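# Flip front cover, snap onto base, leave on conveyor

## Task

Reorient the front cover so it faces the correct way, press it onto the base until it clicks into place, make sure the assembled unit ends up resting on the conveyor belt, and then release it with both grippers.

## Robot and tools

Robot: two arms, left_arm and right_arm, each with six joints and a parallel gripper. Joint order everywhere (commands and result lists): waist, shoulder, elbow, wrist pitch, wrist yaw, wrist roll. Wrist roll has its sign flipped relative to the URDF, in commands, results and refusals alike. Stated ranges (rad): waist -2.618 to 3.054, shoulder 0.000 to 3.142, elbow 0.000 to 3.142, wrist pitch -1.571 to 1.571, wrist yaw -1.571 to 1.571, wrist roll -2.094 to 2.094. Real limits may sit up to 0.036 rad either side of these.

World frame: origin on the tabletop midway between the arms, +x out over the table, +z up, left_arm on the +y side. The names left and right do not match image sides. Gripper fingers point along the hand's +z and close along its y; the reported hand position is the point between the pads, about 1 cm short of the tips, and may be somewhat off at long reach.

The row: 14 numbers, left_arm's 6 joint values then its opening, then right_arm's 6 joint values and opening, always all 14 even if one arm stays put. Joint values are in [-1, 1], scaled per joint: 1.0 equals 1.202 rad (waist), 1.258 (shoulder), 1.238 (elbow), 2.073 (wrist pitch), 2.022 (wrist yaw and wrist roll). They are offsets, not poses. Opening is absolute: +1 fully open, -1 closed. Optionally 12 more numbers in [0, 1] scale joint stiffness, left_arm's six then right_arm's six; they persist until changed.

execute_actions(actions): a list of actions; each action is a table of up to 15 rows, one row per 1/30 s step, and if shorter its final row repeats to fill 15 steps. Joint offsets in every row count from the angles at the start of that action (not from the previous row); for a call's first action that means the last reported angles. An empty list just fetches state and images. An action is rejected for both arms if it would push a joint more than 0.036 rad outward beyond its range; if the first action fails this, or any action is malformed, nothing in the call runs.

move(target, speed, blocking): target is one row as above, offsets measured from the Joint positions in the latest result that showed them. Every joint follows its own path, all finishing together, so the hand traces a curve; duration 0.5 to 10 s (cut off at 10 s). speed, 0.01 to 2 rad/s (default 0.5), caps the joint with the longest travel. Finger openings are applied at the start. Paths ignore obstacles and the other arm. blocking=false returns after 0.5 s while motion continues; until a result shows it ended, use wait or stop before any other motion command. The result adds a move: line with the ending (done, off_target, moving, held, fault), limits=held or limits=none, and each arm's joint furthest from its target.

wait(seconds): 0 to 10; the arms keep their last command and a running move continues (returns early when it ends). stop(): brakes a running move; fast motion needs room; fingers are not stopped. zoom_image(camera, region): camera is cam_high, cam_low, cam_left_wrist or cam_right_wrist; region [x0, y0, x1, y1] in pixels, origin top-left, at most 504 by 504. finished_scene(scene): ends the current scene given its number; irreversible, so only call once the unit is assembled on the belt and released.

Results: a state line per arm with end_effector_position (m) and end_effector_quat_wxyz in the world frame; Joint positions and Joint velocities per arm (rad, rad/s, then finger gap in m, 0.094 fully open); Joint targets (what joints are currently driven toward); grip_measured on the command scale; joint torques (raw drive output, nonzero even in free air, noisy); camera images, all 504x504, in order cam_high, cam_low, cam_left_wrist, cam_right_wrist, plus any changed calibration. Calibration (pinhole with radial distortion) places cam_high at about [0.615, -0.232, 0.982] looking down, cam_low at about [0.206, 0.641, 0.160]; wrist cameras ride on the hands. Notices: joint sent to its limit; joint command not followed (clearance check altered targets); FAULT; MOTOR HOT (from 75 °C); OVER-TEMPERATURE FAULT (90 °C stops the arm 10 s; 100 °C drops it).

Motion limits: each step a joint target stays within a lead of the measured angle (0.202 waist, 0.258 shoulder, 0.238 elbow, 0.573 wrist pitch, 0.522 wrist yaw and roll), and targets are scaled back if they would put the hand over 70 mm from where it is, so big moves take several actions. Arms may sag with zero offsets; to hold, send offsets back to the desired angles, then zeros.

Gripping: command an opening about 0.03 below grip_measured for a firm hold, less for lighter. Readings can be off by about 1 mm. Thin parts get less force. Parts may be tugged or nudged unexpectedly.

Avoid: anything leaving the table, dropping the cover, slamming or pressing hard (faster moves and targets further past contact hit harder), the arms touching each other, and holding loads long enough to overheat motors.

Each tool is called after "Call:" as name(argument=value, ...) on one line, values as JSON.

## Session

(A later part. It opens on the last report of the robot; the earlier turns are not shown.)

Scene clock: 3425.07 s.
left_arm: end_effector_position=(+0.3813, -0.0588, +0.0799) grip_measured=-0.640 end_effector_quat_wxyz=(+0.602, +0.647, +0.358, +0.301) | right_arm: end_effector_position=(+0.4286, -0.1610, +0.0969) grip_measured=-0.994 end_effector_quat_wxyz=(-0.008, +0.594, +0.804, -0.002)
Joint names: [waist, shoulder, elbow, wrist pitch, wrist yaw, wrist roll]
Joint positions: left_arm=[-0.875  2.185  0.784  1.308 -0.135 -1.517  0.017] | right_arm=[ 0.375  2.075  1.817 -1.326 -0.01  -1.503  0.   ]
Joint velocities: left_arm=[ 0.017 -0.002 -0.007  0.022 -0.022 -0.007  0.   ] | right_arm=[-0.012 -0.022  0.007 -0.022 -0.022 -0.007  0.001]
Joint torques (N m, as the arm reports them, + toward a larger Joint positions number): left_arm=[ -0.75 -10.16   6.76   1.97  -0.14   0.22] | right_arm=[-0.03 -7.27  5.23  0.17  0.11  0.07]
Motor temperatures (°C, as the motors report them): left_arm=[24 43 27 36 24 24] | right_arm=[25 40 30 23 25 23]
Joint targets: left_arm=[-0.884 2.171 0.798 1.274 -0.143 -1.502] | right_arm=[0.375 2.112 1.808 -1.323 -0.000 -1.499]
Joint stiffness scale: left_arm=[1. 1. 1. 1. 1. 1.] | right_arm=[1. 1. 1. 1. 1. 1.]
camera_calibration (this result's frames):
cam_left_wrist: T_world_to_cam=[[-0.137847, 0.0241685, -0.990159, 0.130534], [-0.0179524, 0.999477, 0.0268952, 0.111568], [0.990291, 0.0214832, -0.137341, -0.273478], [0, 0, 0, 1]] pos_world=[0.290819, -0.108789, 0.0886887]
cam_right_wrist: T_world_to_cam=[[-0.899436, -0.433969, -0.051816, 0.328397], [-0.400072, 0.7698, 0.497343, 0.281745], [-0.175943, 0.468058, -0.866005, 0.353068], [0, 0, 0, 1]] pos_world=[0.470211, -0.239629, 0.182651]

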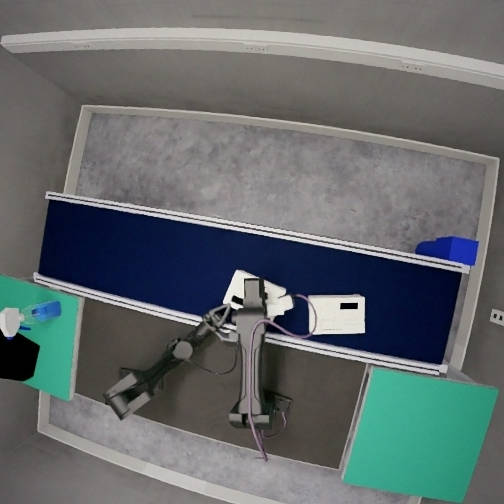

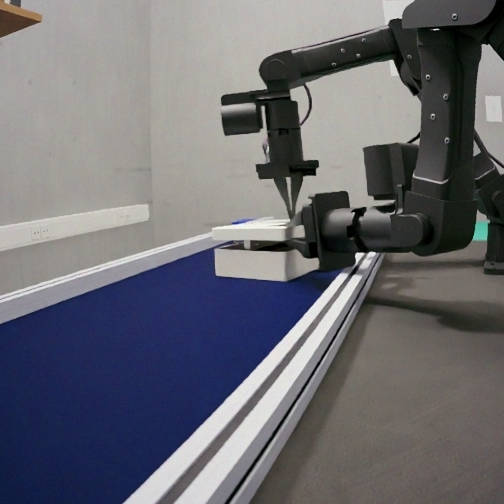

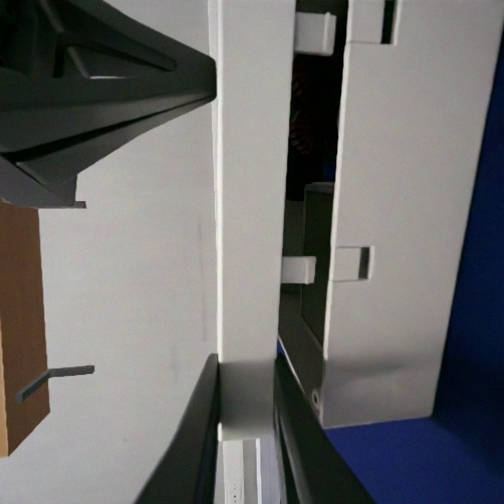

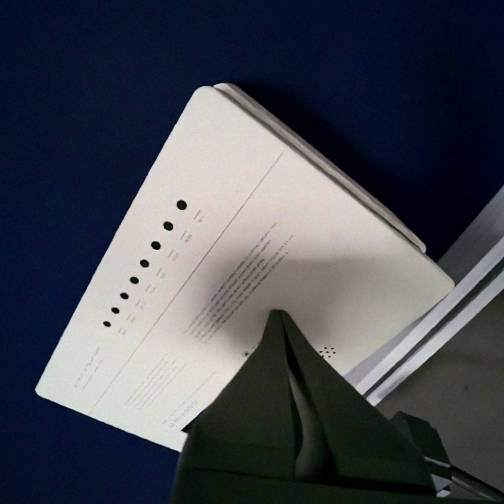

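Call:
execute_actions(actions=[[[-0.0075,-0.0111,0.0113,-0.0164,-0.004,0.0074,-0.665,0,0.031,-0.0073,0.0014,0.005,0.002,-1.0],[-0.0075,-0.0111,0.0113,-0.0164,-0.004,0.0074,-0.665,0,0.033,-0.0073,0.0014,0.005,0.002,-1.0],[-0.0075,-0.0111,0.0113,-0.0164,-0.004,0.0074,-0.665,0,0.035,-0.0073,0.0014,0.005,0.002,-1.0],[-0.0075,-0.0111,0.0113,-0.0164,-0.004,0.0074,-0.665,0,0.037,-0.0073,0.0014,0.005,0.002,-1.0],[-0.0075,-0.0111,0.0113,-0.0164,-0.004,0.0074,-0.665,0,0.039,-0.0073,0.0014,0.005,0.002,-1.0],[-0.0075,-0.0111,0.0113,-0.0164,-0.004,0.0074,-0.665,0,0.041,-0.0073,0.0014,0.005,0.002,-1.0],[-0.0075,-0.0111,0.0113,-0.0164,-0.004,0.0074,-0.665,0,0.043,-0.0073,0.0014,0.005,0.002,-1.0]]])

Scene clock: 3486.17 s.
left_arm: end_effector_position=(+0.3810, -0.0591, +0.0804) grip_measured=-0.640 end_effector_quat_wxyz=(+0.601, +0.648, +0.355, +0.304) | right_arm: end_effector_position=(+0.4281, -0.1613, +0.0956) grip_measured=-0.994 end_effector_quat_wxyz=(-0.009, +0.594, +0.804, -0.004)
Joint names: [waist, shoulder, elbow, wrist pitch, wrist yaw, wrist roll]
Joint positions: left_arm=[-0.876  2.183  0.784  1.307 -0.136 -1.526  0.017] | right_arm=[ 0.375  2.079  1.817 -1.327 -0.009 -1.503  0.   ]
Joint velocities: left_arm=[-0.002  0.007 -0.007  0.022 -0.037 -0.051  0.001] | right_arm=[ 0.002  0.002 -0.002 -0.037  0.051  0.007 -0.   ]
Joint torques (N m, as the arm reports them, + toward a larger Joint positions number): left_arm=[-0.72 -9.97  6.86  1.96 -0.1   0.27] | right_arm=[-0.02 -6.19  5.23  0.18  0.09  0.06]
Motor temperatures (°C, as the motors report them): left_arm=[24 44 27 36 24 24] | right_arm=[25 38 30 23 25 23]
Joint targets: left_arm=[-0.884 2.171 0.798 1.274 -0.143 -1.502] | right_arm=[0.375 2.130 1.808 -1.323 -0.000 -1.499]
Joint stiffness scale: left_arm=[1. 1. 1. 1. 1. 1.] | right_arm=[1. 1. 1. 1. 1. 1.]
camera_calibration (this result's frames):
cam_left_wrist: T_world_to_cam=[[-0.132085, 0.0312997, -0.990744, 0.129353], [-0.017278, 0.999277, 0.0338728, 0.111036], [0.991088, 0.0215922, -0.131449, -0.273934], [0, 0, 0, 1]] pos_world=[0.290496, -0.10909, 0.0883862]
cam_right_wrist: T_world_to_cam=[[-0.899671, -0.434099, -0.0463609, 0.327307], [-0.397629, 0.770953, 0.497516, 0.281561], [-0.180229, 0.466035, -0.866215, 0.353548], [0, 0, 0, 1]] pos_world=[0.470145, -0.239753, 0.181342]

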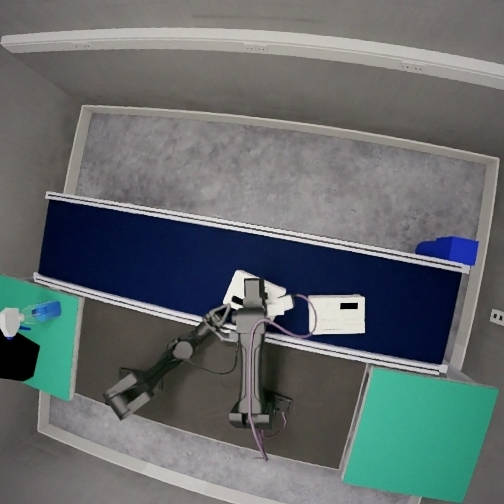

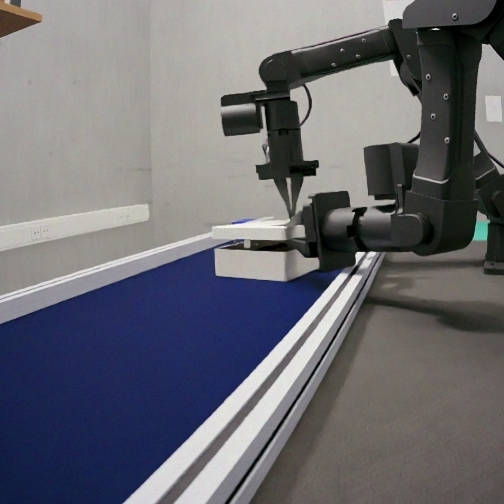

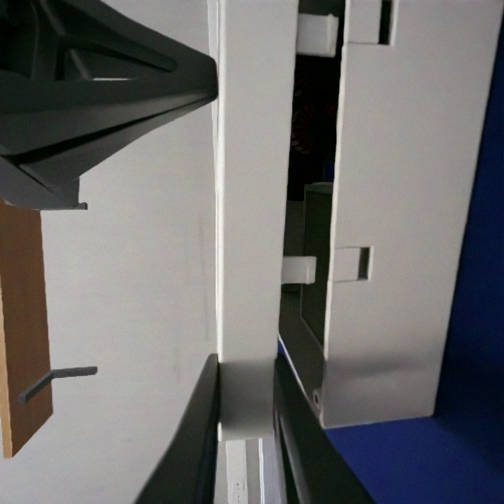

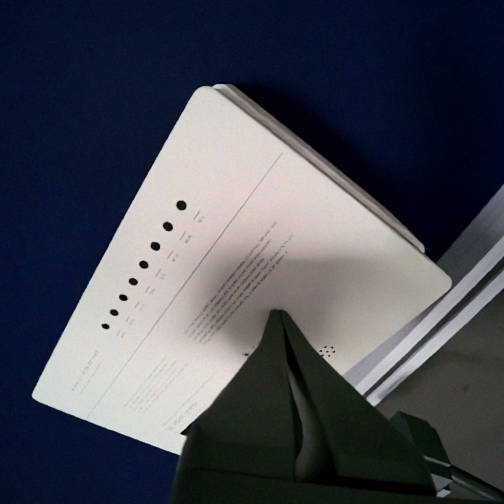

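Call:
zoom_image(camera="cam_left_wrist", region=[240, 0, 460, 320])

Call:
zoom_image(camera="cam_low", region=[200, 195, 340, 290])

Region (240, 0, 460, 320) of cam_left_wrist's 504x504 image, scaled by 1.575, with more detail than that image has; it fills the left 346 columns of this view, and the rest is white.

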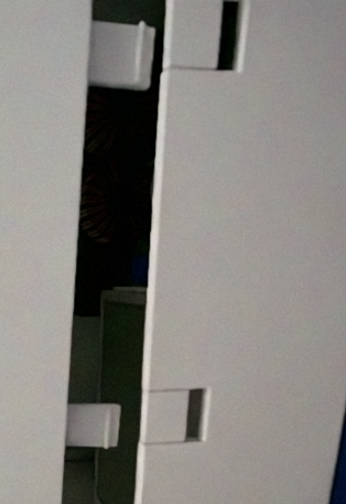

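Region (200, 195, 340, 290) of cam_low's 504x504 image, scaled by 3.600, with more detail than that image has; it fills the top 342 rows of this view, and the rest is white.

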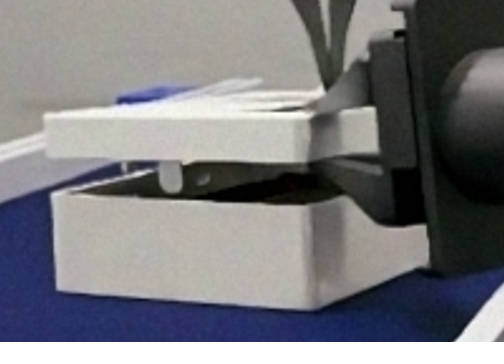

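Call:
execute_actions(actions=[[[-0.0067,-0.0095,0.0113,-0.016,-0.0035,0.0,-0.64,0,0.0405,-0.0073,0.002,0.0045,0.002,-1.0],[-0.0067,-0.0095,0.0113,-0.016,-0.0035,0.0,-0.63,0,0.0405,-0.0073,0.002,0.0045,0.002,-1.0],[-0.0067,-0.0095,0.0113,-0.016,-0.0035,0.0,-0.62,0,0.0405,-0.0073,0.002,0.0045,0.002,-1.0],[-0.0067,-0.0095,0.0113,-0.016,-0.0035,0.0,-0.61,0,0.0405,-0.0073,0.002,0.0045,0.002,-1.0],[-0.0067,-0.0095,0.0113,-0.016,-0.0035,0.0,-0.60,0,0.0405,-0.0073,0.002,0.0045,0.002,-1.0],[-0.0067,-0.0095,0.0113,-0.016,-0.0035,0.0,-0.59,0,0.0405,-0.0073,0.002,0.0045,0.002,-1.0]]])

Scene clock: 3542.33 s.
left_arm: end_effector_position=(+0.3807, -0.0595, +0.0804) grip_measured=-0.589 end_effector_quat_wxyz=(+0.600, +0.650, +0.352, +0.307) | right_arm: end_effector_position=(+0.4270, -0.1618, +0.0920) grip_measured=-0.994 end_effector_quat_wxyz=(-0.013, +0.594, +0.804, -0.010)
Joint names: [waist, shoulder, elbow, wrist pitch, wrist yaw, wrist roll]
Joint positions: left_arm=[-0.877  2.183  0.784  1.307 -0.137 -1.534  0.019] | right_arm=[ 0.375  2.088  1.817 -1.331 -0.007 -1.502  0.   ]
Joint velocities: left_arm=[-0.017 -0.012 -0.002 -0.051 -0.007 -0.007  0.001] | right_arm=[-0.012 -0.007 -0.027 -0.051  0.007  0.066 -0.   ]
Joint torques (N m, as the arm reports them, + toward a larger Joint positions number): left_arm=[-0.71 -9.97  6.84  1.95 -0.09  0.09] | right_arm=[-0.03 -6.98  5.2   0.18  0.09  0.06]
Motor temperatures (°C, as the motors report them): left_arm=[24 44 27 36 24 24] | right_arm=[25 37 30 23 25 23]
Joint targets: left_arm=[-0.884 2.172 0.798 1.274 -0.143 -1.526] | right_arm=[0.375 2.130 1.808 -1.323 0.000 -1.499]
Joint stiffness scale: left_arm=[1. 1. 1. 1. 1. 1.] | right_arm=[1. 1. 1. 1. 1. 1.]
camera_calibration (this result's frames):
cam_left_wrist: T_world_to_cam=[[-0.127527, 0.038015, -0.991106, 0.128019], [-0.0163264, 0.999049, 0.0404204, 0.110474], [0.991701, 0.0213359, -0.126785, -0.274252], [0, 0, 0, 1]] pos_world=[0.290105, -0.109385, 0.0876437]
cam_right_wrist: T_world_to_cam=[[-0.899826, -0.434998, -0.0330187, 0.324619], [-0.391944, 0.772885, 0.499028, 0.281055], [-0.191557, 0.46198, -0.865956, 0.354676], [0, 0, 0, 1]] pos_world=[0.470198, -0.239868, 0.177598]

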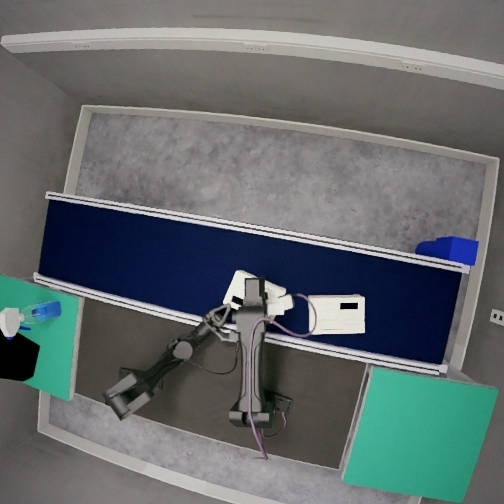

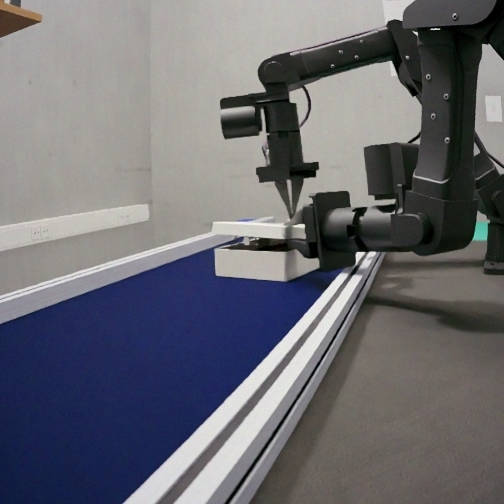

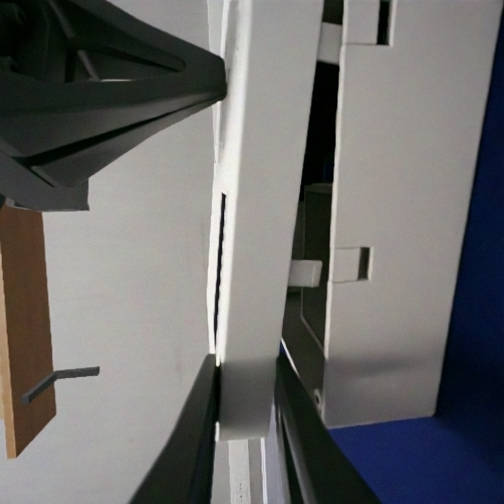

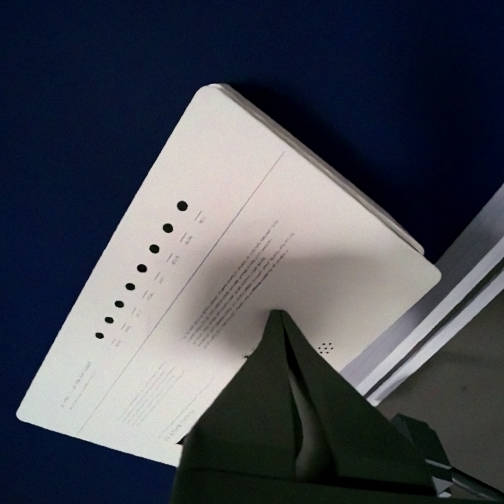

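Call:
zoom_image(camera="cam_left_wrist", region=[190, 0, 460, 440])

Call:
zoom_image(camera="cam_low", region=[200, 195, 340, 290])

Region (190, 0, 460, 440) of cam_left_wrist's 504x504 image, scaled by 1.145, with more detail than that image has; it fills the left 309 columns of this view, and the rest is white.

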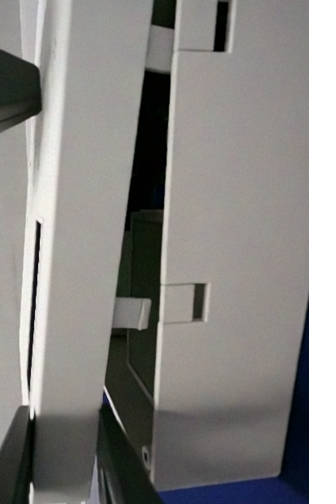

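Region (200, 195, 340, 290) of cam_low's 504x504 image, scaled by 3.600, with more detail than that image has; it fills the top 342 rows of this view, and the rest is white.

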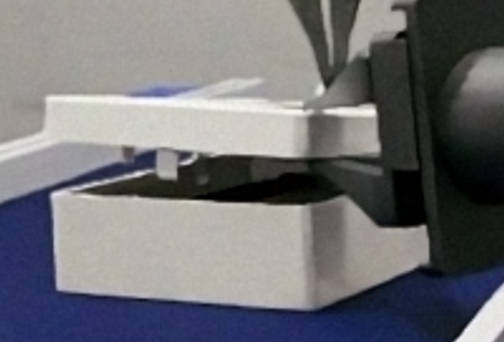

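Call:
zoom_image(camera="cam_right_wrist", region=[180, 60, 480, 300])

Call:
zoom_image(camera="cam_high", region=[200, 250, 320, 340])

Region (180, 60, 480, 300) of cam_right_wrist's 504x504 image, scaled by 1.680, with more detail than that image has; it fills the top 403 rows of this view, and the rest is white.

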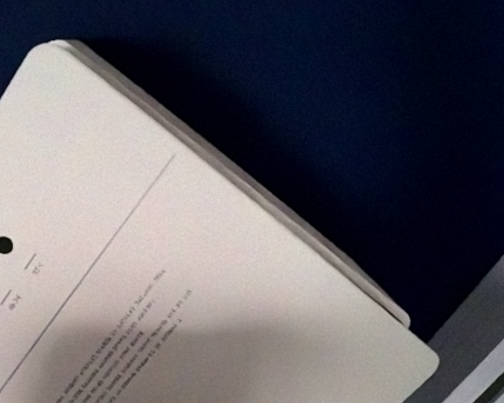

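Region (200, 250, 320, 340) of cam_high's 504x504 image, scaled by 4.200, with more detail than that image has; it fills the top 378 rows of this view, and the rest is white.

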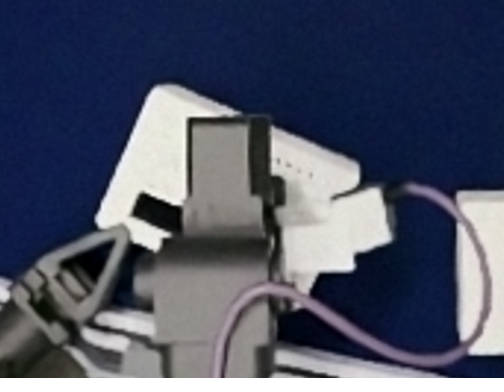

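Call:
execute_actions(actions=[[[-0.0058,-0.0087,0.0113,-0.016,-0.003,0.004,-0.585,0,0.0334,-0.0073,0.004,0.0035,0.0015,-1.0],[-0.0058,-0.0087,0.0113,-0.016,-0.003,0.004,-0.58,0,0.0334,-0.0073,0.004,0.0035,0.0015,-1.0],[-0.0058,-0.0087,0.0113,-0.016,-0.003,0.004,-0.575,0,0.0334,-0.0073,0.004,0.0035,0.0015,-1.0],[-0.0058,-0.0087,0.0113,-0.016,-0.003,0.004,-0.57,0,0.0334,-0.0073,0.004,0.0035,0.0015,-1.0],[-0.0058,-0.0087,0.0113,-0.016,-0.003,0.004,-0.565,0,0.0334,-0.0073,0.004,0.0035,0.0015,-1.0],[-0.0058,-0.0087,0.0113,-0.016,-0.003,0.004,-0.56,0,0.0334,-0.0073,0.004,0.0035,0.0015,-1.0],[-0.0058,-0.0087,0.0113,-0.016,-0.003,0.004,-0.555,0,0.0334,-0.0073,0.004,0.0035,0.0015,-1.0],[-0.0058,-0.0087,0.0113,-0.016,-0.003,0.004,-0.55,0,0.0334,-0.0073,0.004,0.0035,0.0015,-1.0]]])

Scene clock: 3647.57 s.
left_arm: end_effector_position=(+0.3808, -0.0594, +0.0804) grip_measured=-0.551 end_effector_quat_wxyz=(+0.600, +0.649, +0.353, +0.306) | right_arm: end_effector_position=(+0.4270, -0.1618, +0.0920) grip_measured=-0.994 end_effector_quat_wxyz=(-0.013, +0.594, +0.804, -0.010)
Joint names: [waist, shoulder, elbow, wrist pitch, wrist yaw, wrist roll]
Joint positions: left_arm=[-0.877  2.183  0.784  1.307 -0.137 -1.531  0.021] | right_arm=[ 0.375  2.088  1.817 -1.331 -0.007 -1.502  0.   ]
Joint velocities: left_arm=[-0.002 -0.002 -0.002 -0.022  0.022  0.051  0.001] | right_arm=[ 0.002 -0.017 -0.002 -0.037 -0.095  0.007 -0.001]
Joint torques (N m, as the arm reports them, + toward a larger Joint positions number): left_arm=[-0.65 -9.86  6.74  1.93 -0.09  0.06] | right_arm=[-0.03 -6.93  5.2   0.18  0.09  0.05]
Motor temperatures (°C, as the motors report them): left_arm=[24 44 27 36 24 24] | right_arm=[25 37 30 23 25 23]
Joint targets: left_arm=[-0.884 2.172 0.798 1.274 -0.143 -1.526] | right_arm=[0.375 2.130 1.808 -1.323 -0.000 -1.499]
Joint stiffness scale: left_arm=[1. 1. 1. 1. 1. 1.] | right_arm=[1. 1. 1. 1. 1. 1.]
camera_calibration (this result's frames):
cam_left_wrist: T_world_to_cam=[[-0.129231, 0.0354729, -0.99098, 0.12851], [-0.01692, 0.999136, 0.0379714, 0.110847], [0.99147, 0.0216745, -0.128519, -0.274043], [0, 0, 0, 1]] pos_world=[0.290189, -0.10937, 0.087922]
cam_right_wrist: T_world_to_cam=[[-0.899826, -0.434998, -0.0330187, 0.324619], [-0.391944, 0.772885, 0.499028, 0.281055], [-0.191557, 0.46198, -0.865956, 0.354676], [0, 0, 0, 1]] pos_world=[0.470198, -0.239868, 0.177598]

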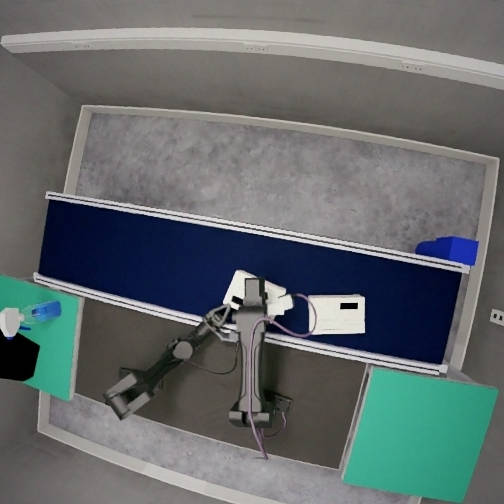

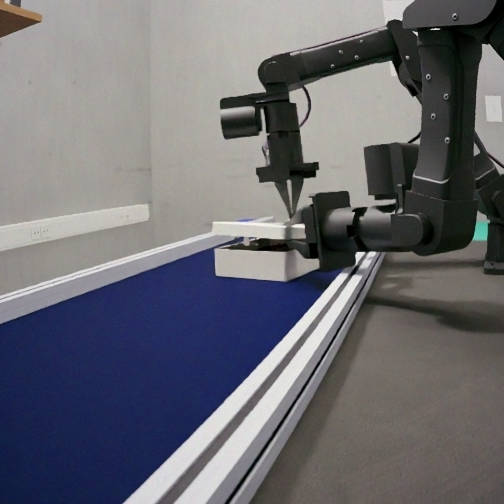

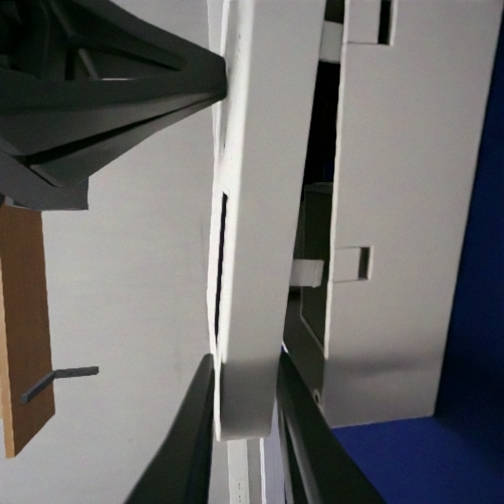

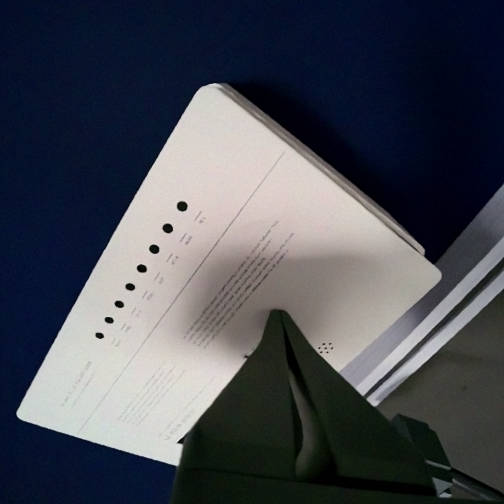

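Call:
execute_actions(actions=[[[-0.0058,-0.0087,0.0113,-0.016,-0.003,0.003,-0.55,0,0.035,-0.0073,0.004,0.0035,0.0015,-1.0],[-0.0058,-0.0087,0.0113,-0.016,-0.003,0.003,-0.55,0,0.037,-0.0073,0.004,0.0035,0.0015,-1.0],[-0.0058,-0.0087,0.0113,-0.016,-0.003,0.003,-0.55,0,0.039,-0.0073,0.004,0.0035,0.0015,-1.0],[-0.0058,-0.0087,0.0113,-0.016,-0.003,0.003,-0.55,0,0.041,-0.0073,0.004,0.0035,0.0015,-1.0],[-0.0058,-0.0087,0.0113,-0.016,-0.003,0.003,-0.55,0,0.043,-0.0073,0.004,0.0035,0.0015,-1.0],[-0.0058,-0.0087,0.0113,-0.016,-0.003,0.003,-0.545,0,0.045,-0.0073,0.004,0.0035,0.0015,-1.0],[-0.0058,-0.0087,0.0113,-0.016,-0.003,0.003,-0.54,0,0.045,-0.0073,0.004,0.0035,0.0015,-1.0],[-0.0058,-0.0087,0.0113,-0.016,-0.003,0.003,-0.535,0,0.045,-0.0073,0.004,0.0035,0.0015,-1.0],[-0.0058,-0.0087,0.0113,-0.016,-0.003,0.003,-0.53,0,0.045,-0.0073,0.004,0.0035,0.0015,-1.0],[-0.0058,-0.0087,0.0113,-0.016,-0.003,0.003,-0.525,0,0.045,-0.0073,0.004,0.0035,0.0015,-1.0],[-0.0058,-0.0087,0.0113,-0.016,-0.003,0.003,-0.52,0,0.045,-0.0073,0.004,0.0035,0.0015,-1.0]]])

Scene clock: 3660.87 s.
left_arm: end_effector_position=(+0.3808, -0.0594, +0.0804) grip_measured=-0.521 end_effector_quat_wxyz=(+0.600, +0.649, +0.354, +0.306) | right_arm: end_effector_position=(+0.4270, -0.1617, +0.0917) grip_measured=-0.994 end_effector_quat_wxyz=(-0.013, +0.594, +0.804, -0.010)
Joint names: [waist, shoulder, elbow, wrist pitch, wrist yaw, wrist roll]
Joint positions: left_arm=[-0.877  2.183  0.784  1.307 -0.137 -1.53   0.022] | right_arm=[ 0.375  2.089  1.817 -1.331 -0.008 -1.502  0.   ]
Joint velocities: left_arm=[ 0.002 -0.007 -0.012 -0.007 -0.095 -0.081  0.   ] | right_arm=[-0.037  0.012 -0.017  0.007  0.022  0.022 -0.001]
Joint torques (N m, as the arm reports them, + toward a larger Joint positions number): left_arm=[-0.52 -9.84  6.84  1.97 -0.08  0.1 ] | right_arm=[-0.03 -5.91  5.2   0.18  0.09  0.05]
Motor temperatures (°C, as the motors report them): left_arm=[24 44 27 36 24 24] | right_arm=[25 37 30 23 25 23]
Joint targets: left_arm=[-0.884 2.172 0.798 1.274 -0.143 -1.525] | right_arm=[0.375 2.145 1.808 -1.323 -0.000 -1.499]
Joint stiffness scale: left_arm=[1. 1. 1. 1. 1. 1.] | right_arm=[1. 1. 1. 1. 1. 1.]
camera_calibration (this result's frames):
cam_left_wrist: T_world_to_cam=[[-0.129863, 0.0345047, -0.990931, 0.128693], [-0.0173814, 0.999162, 0.0370691, 0.111042], [0.99138, 0.0220377, -0.129155, -0.273975], [0, 0, 0, 1]] pos_world=[0.290256, -0.109351, 0.0880247]
cam_right_wrist: T_world_to_cam=[[-0.899866, -0.434958, -0.0324411, 0.32459], [-0.391467, 0.77261, 0.499827, 0.280757], [-0.192339, 0.462477, -0.865518, 0.354735], [0, 0, 0, 1]] pos_world=[0.470224, -0.23979, 0.17723]

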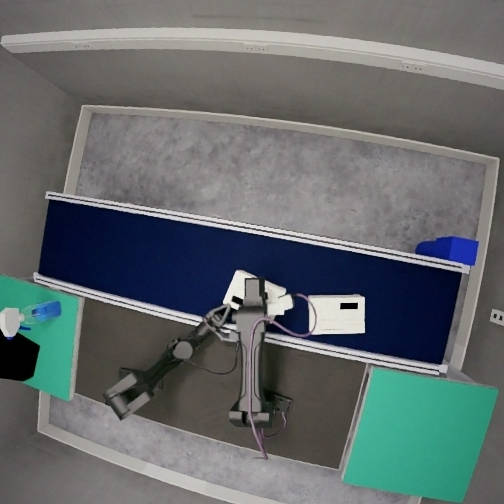

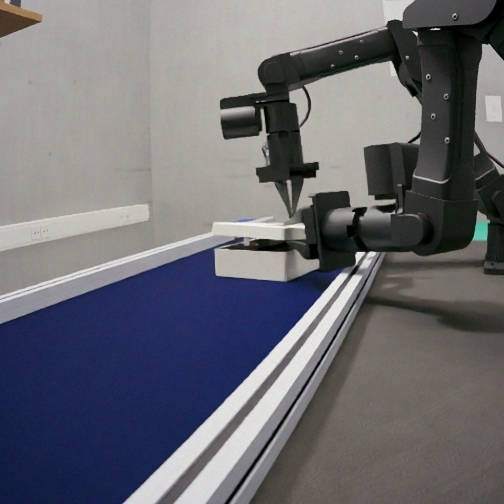

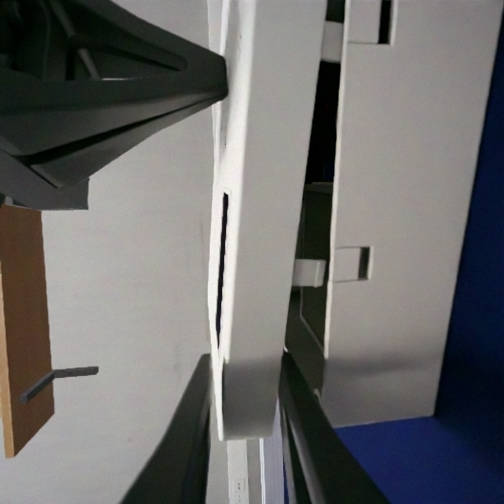

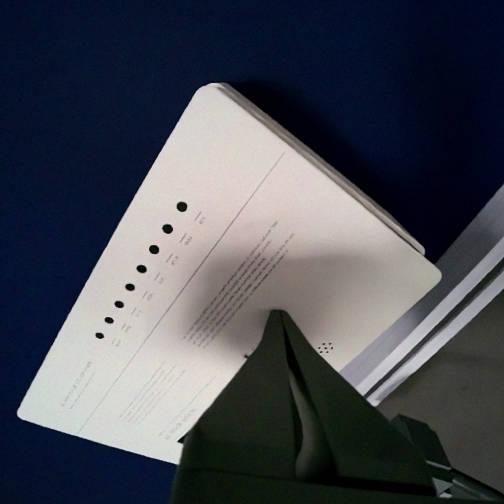

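Call:
zoom_image(camera="cam_left_wrist", region=[240, 160, 460, 460])

Call:
zoom_image(camera="cam_low", region=[200, 195, 340, 290])

Region (240, 160, 460, 460) of cam_left_wrist's 504x504 image, scaled by 1.680, with more detail than that image has; it fills the left 370 columns of this view, and the rest is white.

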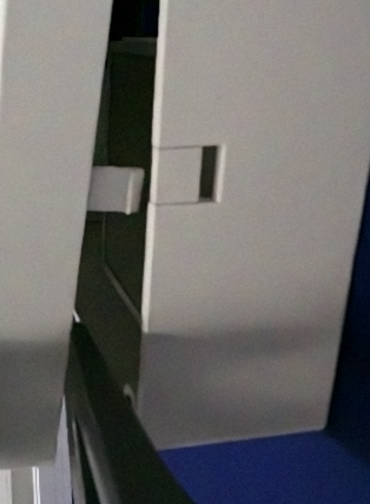

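Region (200, 195, 340, 290) of cam_low's 504x504 image, scaled by 3.600, with more detail than that image has; it fills the top 342 rows of this view, and the rest is white.

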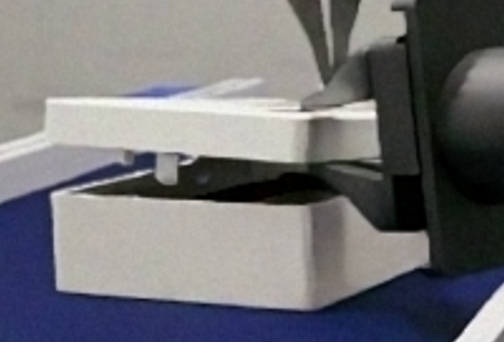

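Call:
execute_actions(actions=[[[-0.0060,-0.0097,0.0050,-0.016,-0.003,0.002,-0.517,0,0.0445,-0.0073,0.0039,0.004,0.0015,-1.0],[-0.0063,-0.0107,0.0030,-0.016,-0.003,0.002,-0.514,0,0.0445,-0.0073,0.0039,0.004,0.0015,-1.0],[-0.0065,-0.0116,0.0010,-0.016,-0.003,0.002,-0.511,0,0.0445,-0.0073,0.0039,0.004,0.0015,-1.0],[-0.0068,-0.0126,-0.0008,-0.016,-0.003,0.002,-0.508,0,0.0445,-0.0073,0.0039,0.004,0.0015,-1.0],[-0.0070,-0.0135,-0.0025,-0.016,-0.003,0.002,-0.505,0,0.0445,-0.0073,0.0039,0.004,0.0015,-1.0],[-0.0072,-0.0145,-0.0042,-0.016,-0.003,0.002,-0.502,0,0.0445,-0.0073,0.0039,0.004,0.0015,-1.0],[-0.0075,-0.0155,-0.0059,-0.016,-0.003,0.002,-0.499,0,0.0445,-0.0073,0.0039,0.004,0.0015,-1.0],[-0.0077,-0.0164,-0.0076,-0.016,-0.003,0.002,-0.496,0,0.0445,-0.0073,0.0039,0.004,0.0015,-1.0],[-0.0080,-0.0174,-0.0093,-0.016,-0.003,0.002,-0.493,0,0.0445,-0.0073,0.0039,0.004,0.0015,-1.0],[-0.0082,-0.0183,-0.0110,-0.016,-0.003,0.002,-0.490,0,0.0445,-0.0073,0.0039,0.004,0.0015,-1.0],[-0.0084,-0.0193,-0.0127,-0.016,-0.003,0.002,-0.488,0,0.0445,-0.0073,0.0039,0.004,0.0015,-1.0],[-0.0086,-0.0203,-0.0144,-0.016,-0.003,0.002,-0.486,0,0.0445,-0.0073,0.0039,0.004,0.0015,-1.0],[-0.0088,-0.0212,-0.0161,-0.016,-0.003,0.002,-0.484,0,0.0445,-0.0073,0.0039,0.004,0.0015,-1.0],[-0.0090,-0.0222,-0.0178,-0.016,-0.003,0.002,-0.482,0,0.0445,-0.0073,0.0039,0.004,0.0015,-1.0],[-0.0092,-0.0231,-0.0194,-0.016,-0.003,0.002,-0.48,0,0.0445,-0.0073,0.0039,0.004,0.0015,-1.0]]])

Scene clock: 3752.93 s.
left_arm: end_effector_position=(+0.3808, -0.0593, +0.0804) grip_measured=-0.482 end_effector_quat_wxyz=(+0.598, +0.651, +0.355, +0.305) | right_arm: end_effector_position=(+0.4269, -0.1614, +0.0913) grip_measured=-0.994 end_effector_quat_wxyz=(-0.014, +0.594, +0.804, -0.009)
Joint names: [waist, shoulder, elbow, wrist pitch, wrist yaw, wrist roll]
Joint positions: left_arm=[-0.877  2.176  0.784  1.292 -0.138 -1.529  0.024] | right_arm=[ 0.375  2.09   1.817 -1.331 -0.01  -1.502  0.   ]
Joint velocities: left_arm=[-0.012 -0.022  0.002 -0.066  0.022  0.007  0.003] | right_arm=[-0.027 -0.007 -0.007  0.007  0.022 -0.007  0.   ]
Joint torques (N m, as the arm reports them, + toward a larger Joint positions number): left_arm=[ -0.84 -10.33   3.98   2.1   -0.05   0.06] | right_arm=[-0.02 -5.88  5.2   0.17  0.14  0.05]
Motor temperatures (°C, as the motors report them): left_arm=[24 44 27 36 24 24] | right_arm=[25 36 30 23 25 23]
Joint targets: left_arm=[-0.888 2.154 0.760 1.273 -0.143 -1.525] | right_arm=[0.375 2.145 1.808 -1.323 -0.000 -1.499]
Joint stiffness scale: left_arm=[1. 1. 1. 1. 1. 1.] | right_arm=[1. 1. 1. 1. 1. 1.]
camera_calibration (this result's frames):
cam_left_wrist: T_world_to_cam=[[-0.135653, 0.0392543, -0.989978, 0.131054], [-0.0175667, 0.998962, 0.0420176, 0.110594], [0.990601, 0.0230905, -0.134823, -0.273148], [0, 0, 0, 1]] pos_world=[0.290301, -0.109316, 0.088267]
cam_right_wrist: T_world_to_cam=[[-0.899935, -0.434874, -0.0316577, 0.324576], [-0.390697, 0.772017, 0.501344, 0.280172], [-0.193581, 0.463545, -0.864669, 0.354854], [0, 0, 0, 1]] pos_world=[0.470253, -0.239639, 0.176644]

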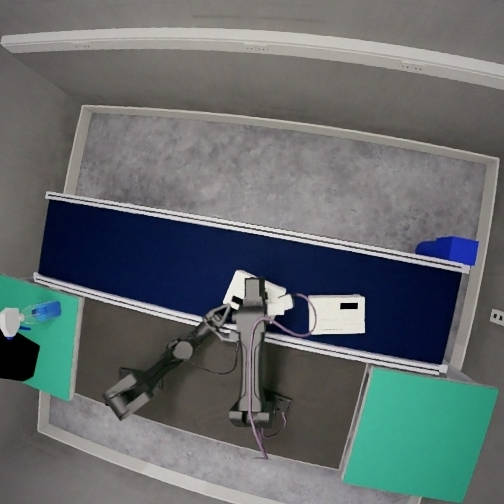

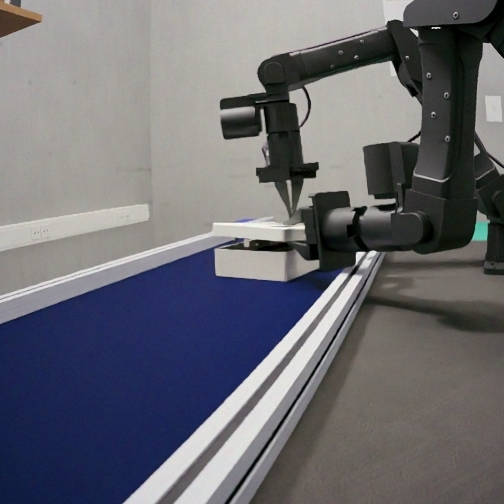

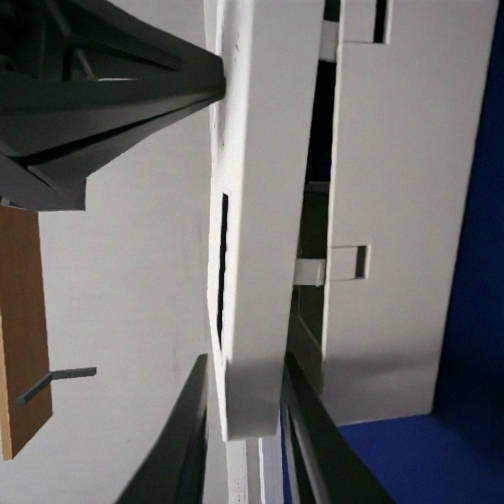

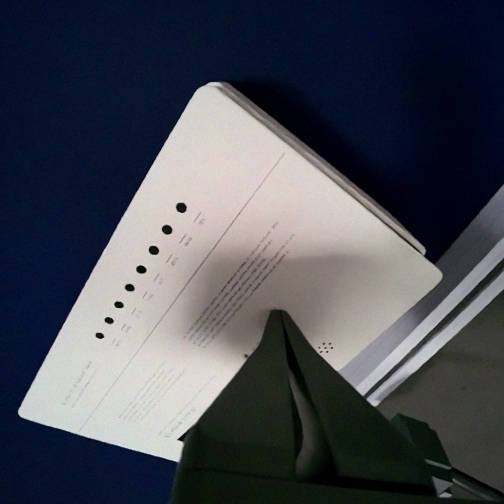

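Call:
execute_actions(actions=[[[-0.0096,-0.0186,-0.0145,-0.0034,-0.0025,0.002,-0.48,0,0.0437,-0.0073,0.0039,0.005,0.0015,-1.0],[-0.0100,-0.0196,-0.0162,-0.0034,-0.0025,0.002,-0.479,0,0.0437,-0.0073,0.0039,0.005,0.0015,-1.0],[-0.0104,-0.0207,-0.0179,-0.0034,-0.0025,0.002,-0.478,0,0.0437,-0.0073,0.0039,0.005,0.0015,-1.0],[-0.0108,-0.0217,-0.0195,-0.0034,-0.0025,0.002,-0.476,0,0.0437,-0.0073,0.0039,0.005,0.0015,-1.0],[-0.0112,-0.0228,-0.0212,-0.0034,-0.0025,0.002,-0.475,0,0.0437,-0.0073,0.0039,0.005,0.0015,-1.0],[-0.0116,-0.0239,-0.0229,-0.0034,-0.0025,0.002,-0.473,0,0.0437,-0.0073,0.0039,0.005,0.0015,-1.0],[-0.0120,-0.0249,-0.0246,-0.0034,-0.0025,0.002,-0.472,0,0.0437,-0.0073,0.0039,0.005,0.0015,-1.0],[-0.0124,-0.0260,-0.0263,-0.0034,-0.0025,0.002,-0.470,0,0.0437,-0.0073,0.0039,0.005,0.0015,-1.0],[-0.0128,-0.0270,-0.0279,-0.0034,-0.0025,0.002,-0.469,0,0.0437,-0.0073,0.0039,0.005,0.0015,-1.0],[-0.0132,-0.0281,-0.0296,-0.0034,-0.0025,0.002,-0.467,0,0.0437,-0.0073,0.0039,0.005,0.0015,-1.0],[-0.0136,-0.0292,-0.0313,-0.0034,-0.0025,0.002,-0.466,0,0.0437,-0.0073,0.0039,0.005,0.0015,-1.0],[-0.0140,-0.0302,-0.0330,-0.0034,-0.0025,0.002,-0.464,0,0.0437,-0.0073,0.0039,0.005,0.0015,-1.0],[-0.0143,-0.0313,-0.0347,-0.0034,-0.0025,0.002,-0.463,0,0.0437,-0.0073,0.0039,0.005,0.0015,-1.0],[-0.0147,-0.0323,-0.0363,-0.0034,-0.0025,0.002,-0.461,0,0.0437,-0.0073,0.0039,0.005,0.0015,-1.0],[-0.0150,-0.0334,-0.0380,-0.0034,-0.0025,0.002,-0.46,0,0.0437,-0.0073,0.0039,0.005,0.0015,-1.0]]])

Scene clock: 3798.97 s.
left_arm: end_effector_position=(+0.3772, -0.0576, +0.0797) grip_measured=-0.462 end_effector_quat_wxyz=(+0.593, +0.655, +0.356, +0.303) | right_arm: end_effector_position=(+0.4268, -0.1611, +0.0907) grip_measured=-0.994 end_effector_quat_wxyz=(-0.016, +0.594, +0.804, -0.009)
Joint names: [waist, shoulder, elbow, wrist pitch, wrist yaw, wrist roll]
Joint positions: left_arm=[-0.881  2.16   0.768  1.279 -0.141 -1.529  0.025] | right_arm=[ 0.375  2.092  1.817 -1.331 -0.012 -1.502  0.   ]
Joint velocities: left_arm=[-0.012 -0.051 -0.095  0.022  0.066  0.022  0.   ] | right_arm=[-0.007  0.007 -0.012 -0.007  0.007 -0.007 -0.   ]
Joint torques (N m, as the arm reports them, + toward a larger Joint positions number): left_arm=[ -1.1  -10.64   3.69   2.28  -0.06   0.06] | right_arm=[-0.02 -6.09  5.32  0.19  0.17  0.06]
Motor temperatures (°C, as the motors report them): left_arm=[24 45 25 37 24 24] | right_arm=[25 35 30 23 25 23]
Joint targets: left_arm=[-0.895 2.134 0.737 1.285 -0.143 -1.525] | right_arm=[0.375 2.145 1.808 -1.323 0.000 -1.499]
Joint stiffness scale: left_arm=[1. 1. 1. 1. 1. 1.] | right_arm=[1. 1. 1. 1. 1. 1.]
camera_calibration (this result's frames):
cam_left_wrist: T_world_to_cam=[[-0.144611, 0.0479482, -0.988326, 0.133595], [-0.0167468, 0.998564, 0.0508953, 0.107915], [0.989347, 0.0239113, -0.1436, -0.268502], [0, 0, 0, 1]] pos_world=[0.286768, -0.107746, 0.0879865]
cam_right_wrist: T_world_to_cam=[[-0.900023, -0.434769, -0.030585, 0.324548], [-0.389682, 0.771285, 0.503257, 0.279438], [-0.195211, 0.464861, -0.863595, 0.355001], [0, 0, 0, 1]] pos_world=[0.470293, -0.239449, 0.175875]

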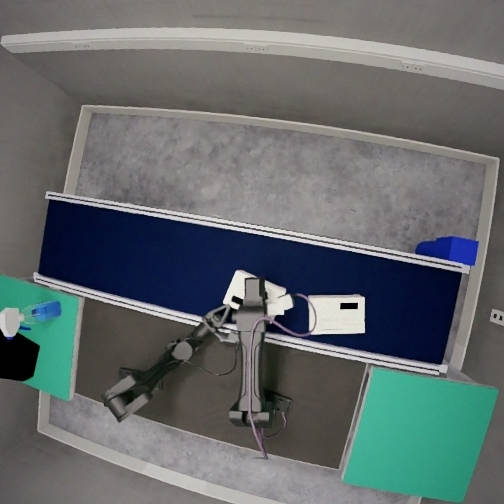

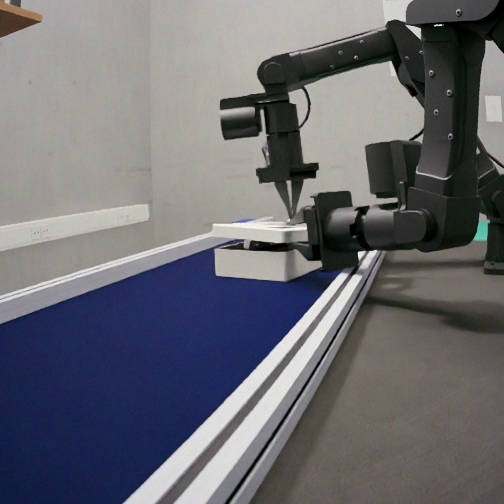

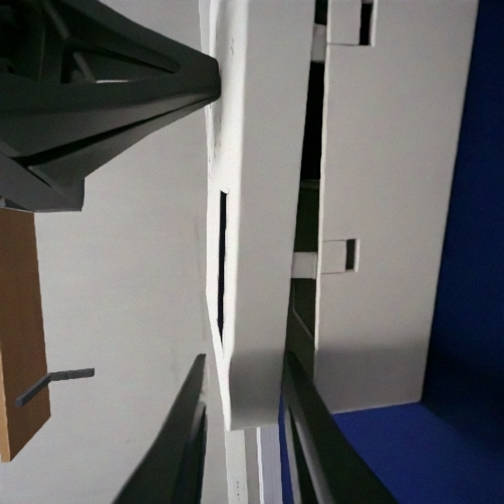

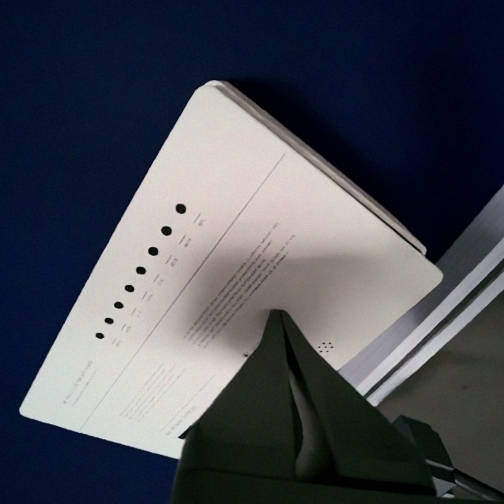

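Call:
execute_actions(actions=[[[-0.0120,-0.0220,-0.0267,0.003,-0.001,0.002,-0.458,0,0.0425,-0.0073,0.0039,0.006,0.0015,-1.0],[-0.0124,-0.0232,-0.0285,0.003,-0.001,0.002,-0.456,0,0.043,-0.0073,0.0039,0.006,0.0015,-1.0],[-0.0128,-0.0245,-0.0302,0.003,-0.001,0.002,-0.454,0,0.0435,-0.0073,0.0039,0.006,0.0015,-1.0],[-0.0132,-0.0258,-0.0319,0.003,-0.001,0.002,-0.452,0,0.044,-0.0073,0.0039,0.006,0.0015,-1.0],[-0.0136,-0.0270,-0.0336,0.003,-0.001,0.002,-0.450,0,0.0445,-0.0073,0.0039,0.006,0.0015,-1.0],[-0.0140,-0.0283,-0.0354,0.003,-0.001,0.002,-0.448,0,0.045,-0.0073,0.0039,0.006,0.0015,-1.0],[-0.0144,-0.0296,-0.0371,0.003,-0.001,0.002,-0.446,0,0.0455,-0.0073,0.0039,0.006,0.0015,-1.0],[-0.0148,-0.0308,-0.0388,0.003,-0.001,0.002,-0.444,0,0.046,-0.0073,0.0039,0.006,0.0015,-1.0],[-0.0152,-0.0321,-0.0405,0.003,-0.001,0.002,-0.442,0,0.046,-0.0073,0.0039,0.006,0.0015,-1.0],[-0.0156,-0.0334,-0.0423,0.003,-0.001,0.002,-0.440,0,0.046,-0.0073,0.0039,0.006,0.0015,-1.0],[-0.0160,-0.0346,-0.0440,0.003,-0.001,0.002,-0.438,0,0.046,-0.0073,0.0039,0.006,0.0015,-1.0],[-0.0164,-0.0359,-0.0457,0.003,-0.001,0.002,-0.436,0,0.046,-0.0073,0.0039,0.006,0.0015,-1.0],[-0.0168,-0.0372,-0.0474,0.003,-0.001,0.002,-0.434,0,0.046,-0.0073,0.0039,0.006,0.0015,-1.0],[-0.0172,-0.0384,-0.0492,0.003,-0.001,0.002,-0.432,0,0.046,-0.0073,0.0039,0.006,0.0015,-1.0],[-0.0175,-0.0397,-0.0509,0.003,-0.001,0.002,-0.43,0,0.046,-0.0073,0.0039,0.006,0.0015,-1.0]]])

Scene clock: 3827.60 s.
left_arm: end_effector_position=(+0.3672, -0.0566, +0.0791) grip_measured=-0.433 end_effector_quat_wxyz=(+0.591, +0.661, +0.353, +0.299) | right_arm: end_effector_position=(+0.4266, -0.1608, +0.0897) grip_measured=-0.995 end_effector_quat_wxyz=(-0.017, +0.594, +0.804, -0.010)
Joint names: [waist, shoulder, elbow, wrist pitch, wrist yaw, wrist roll]
Joint positions: left_arm=[-0.892  2.136  0.732  1.279 -0.141 -1.53   0.027] | right_arm=[ 0.375  2.094  1.817 -1.331 -0.014 -1.502  0.   ]
Joint velocities: left_arm=[-0.002 -0.046 -0.071  0.037 -0.095  0.051  0.002] | right_arm=[-0.007 -0.007 -0.032 -0.051  0.022  0.037 -0.001]
Joint torques (N m, as the arm reports them, + toward a larger Joint positions number): left_arm=[ -0.75 -10.45   3.86   2.32  -0.05   0.04] | right_arm=[-0.02 -5.99  5.19  0.18  0.16  0.05]
Motor temperatures (°C, as the motors report them): left_arm=[24 45 25 39 24 24] | right_arm=[25 35 30 23 25 23]
Joint targets: left_arm=[-0.902 2.110 0.705 1.285 -0.143 -1.526] | right_arm=[0.375 2.150 1.808 -1.323 0.000 -1.499]
Joint stiffness scale: left_arm=[1. 1. 1. 1. 1. 1.] | right_arm=[1. 1. 1. 1. 1. 1.]
camera_calibration (this result's frames):
cam_left_wrist: T_world_to_cam=[[-0.152112, 0.0582744, -0.986644, 0.134672], [-0.00439515, 0.998211, 0.0596352, 0.101456], [0.988353, 0.0134077, -0.151584, -0.258288], [0, 0, 0, 1]] pos_world=[0.276211, -0.105659, 0.087671]
cam_right_wrist: T_world_to_cam=[[-0.900142, -0.43467, -0.0283957, 0.324388], [-0.388099, 0.770683, 0.505398, 0.278673], [-0.197798, 0.465951, -0.862419, 0.355139], [0, 0, 0, 1]] pos_world=[0.470394, -0.239244, 0.174649]

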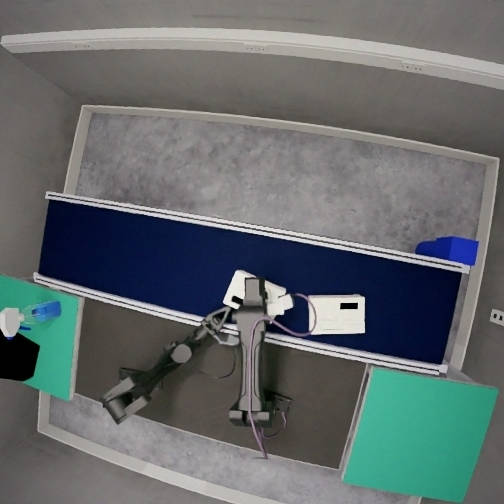

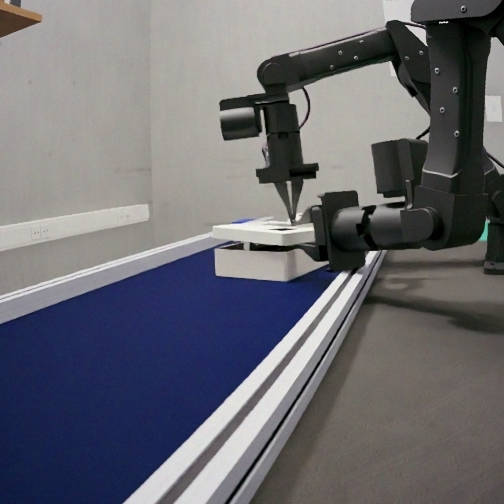

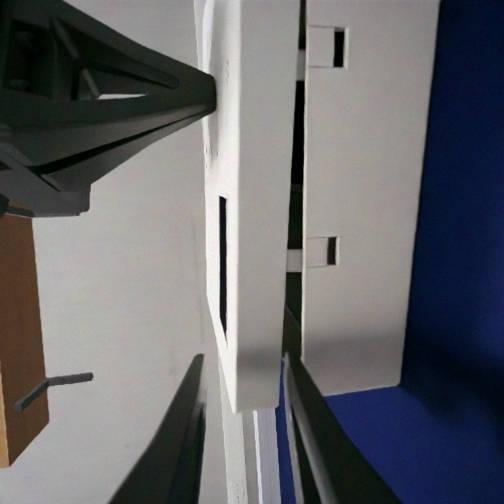

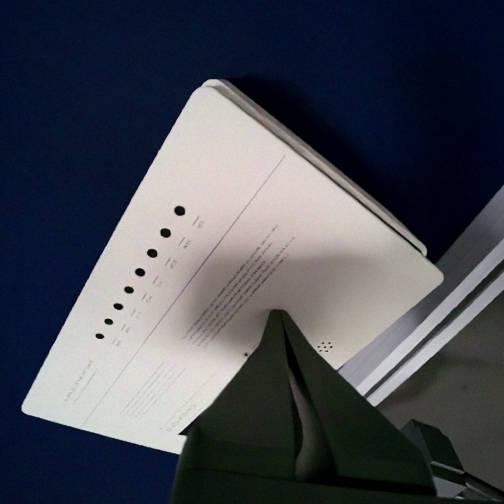

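Call:
zoom_image(camera="cam_low", region=[200, 195, 340, 290])

Call:
zoom_image(camera="cam_left_wrist", region=[190, 0, 440, 440])

Region (200, 195, 340, 290) of cam_low's 504x504 image, scaled by 3.600, with more detail than that image has; it fills the top 342 rows of this view, and the rest is white.

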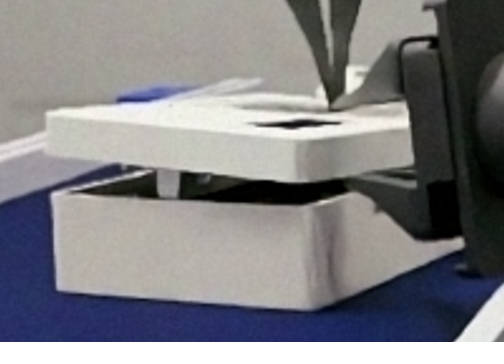

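Region (190, 0, 440, 440) of cam_left_wrist's 504x504 image, scaled by 1.145, with more detail than that image has; it fills the left 286 columns of this view, and the rest is white.

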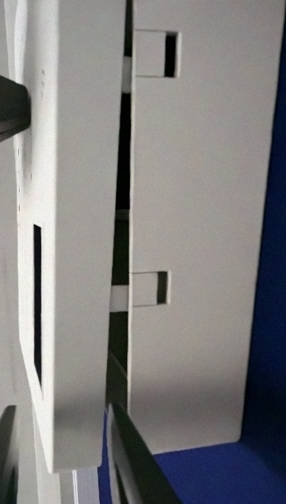

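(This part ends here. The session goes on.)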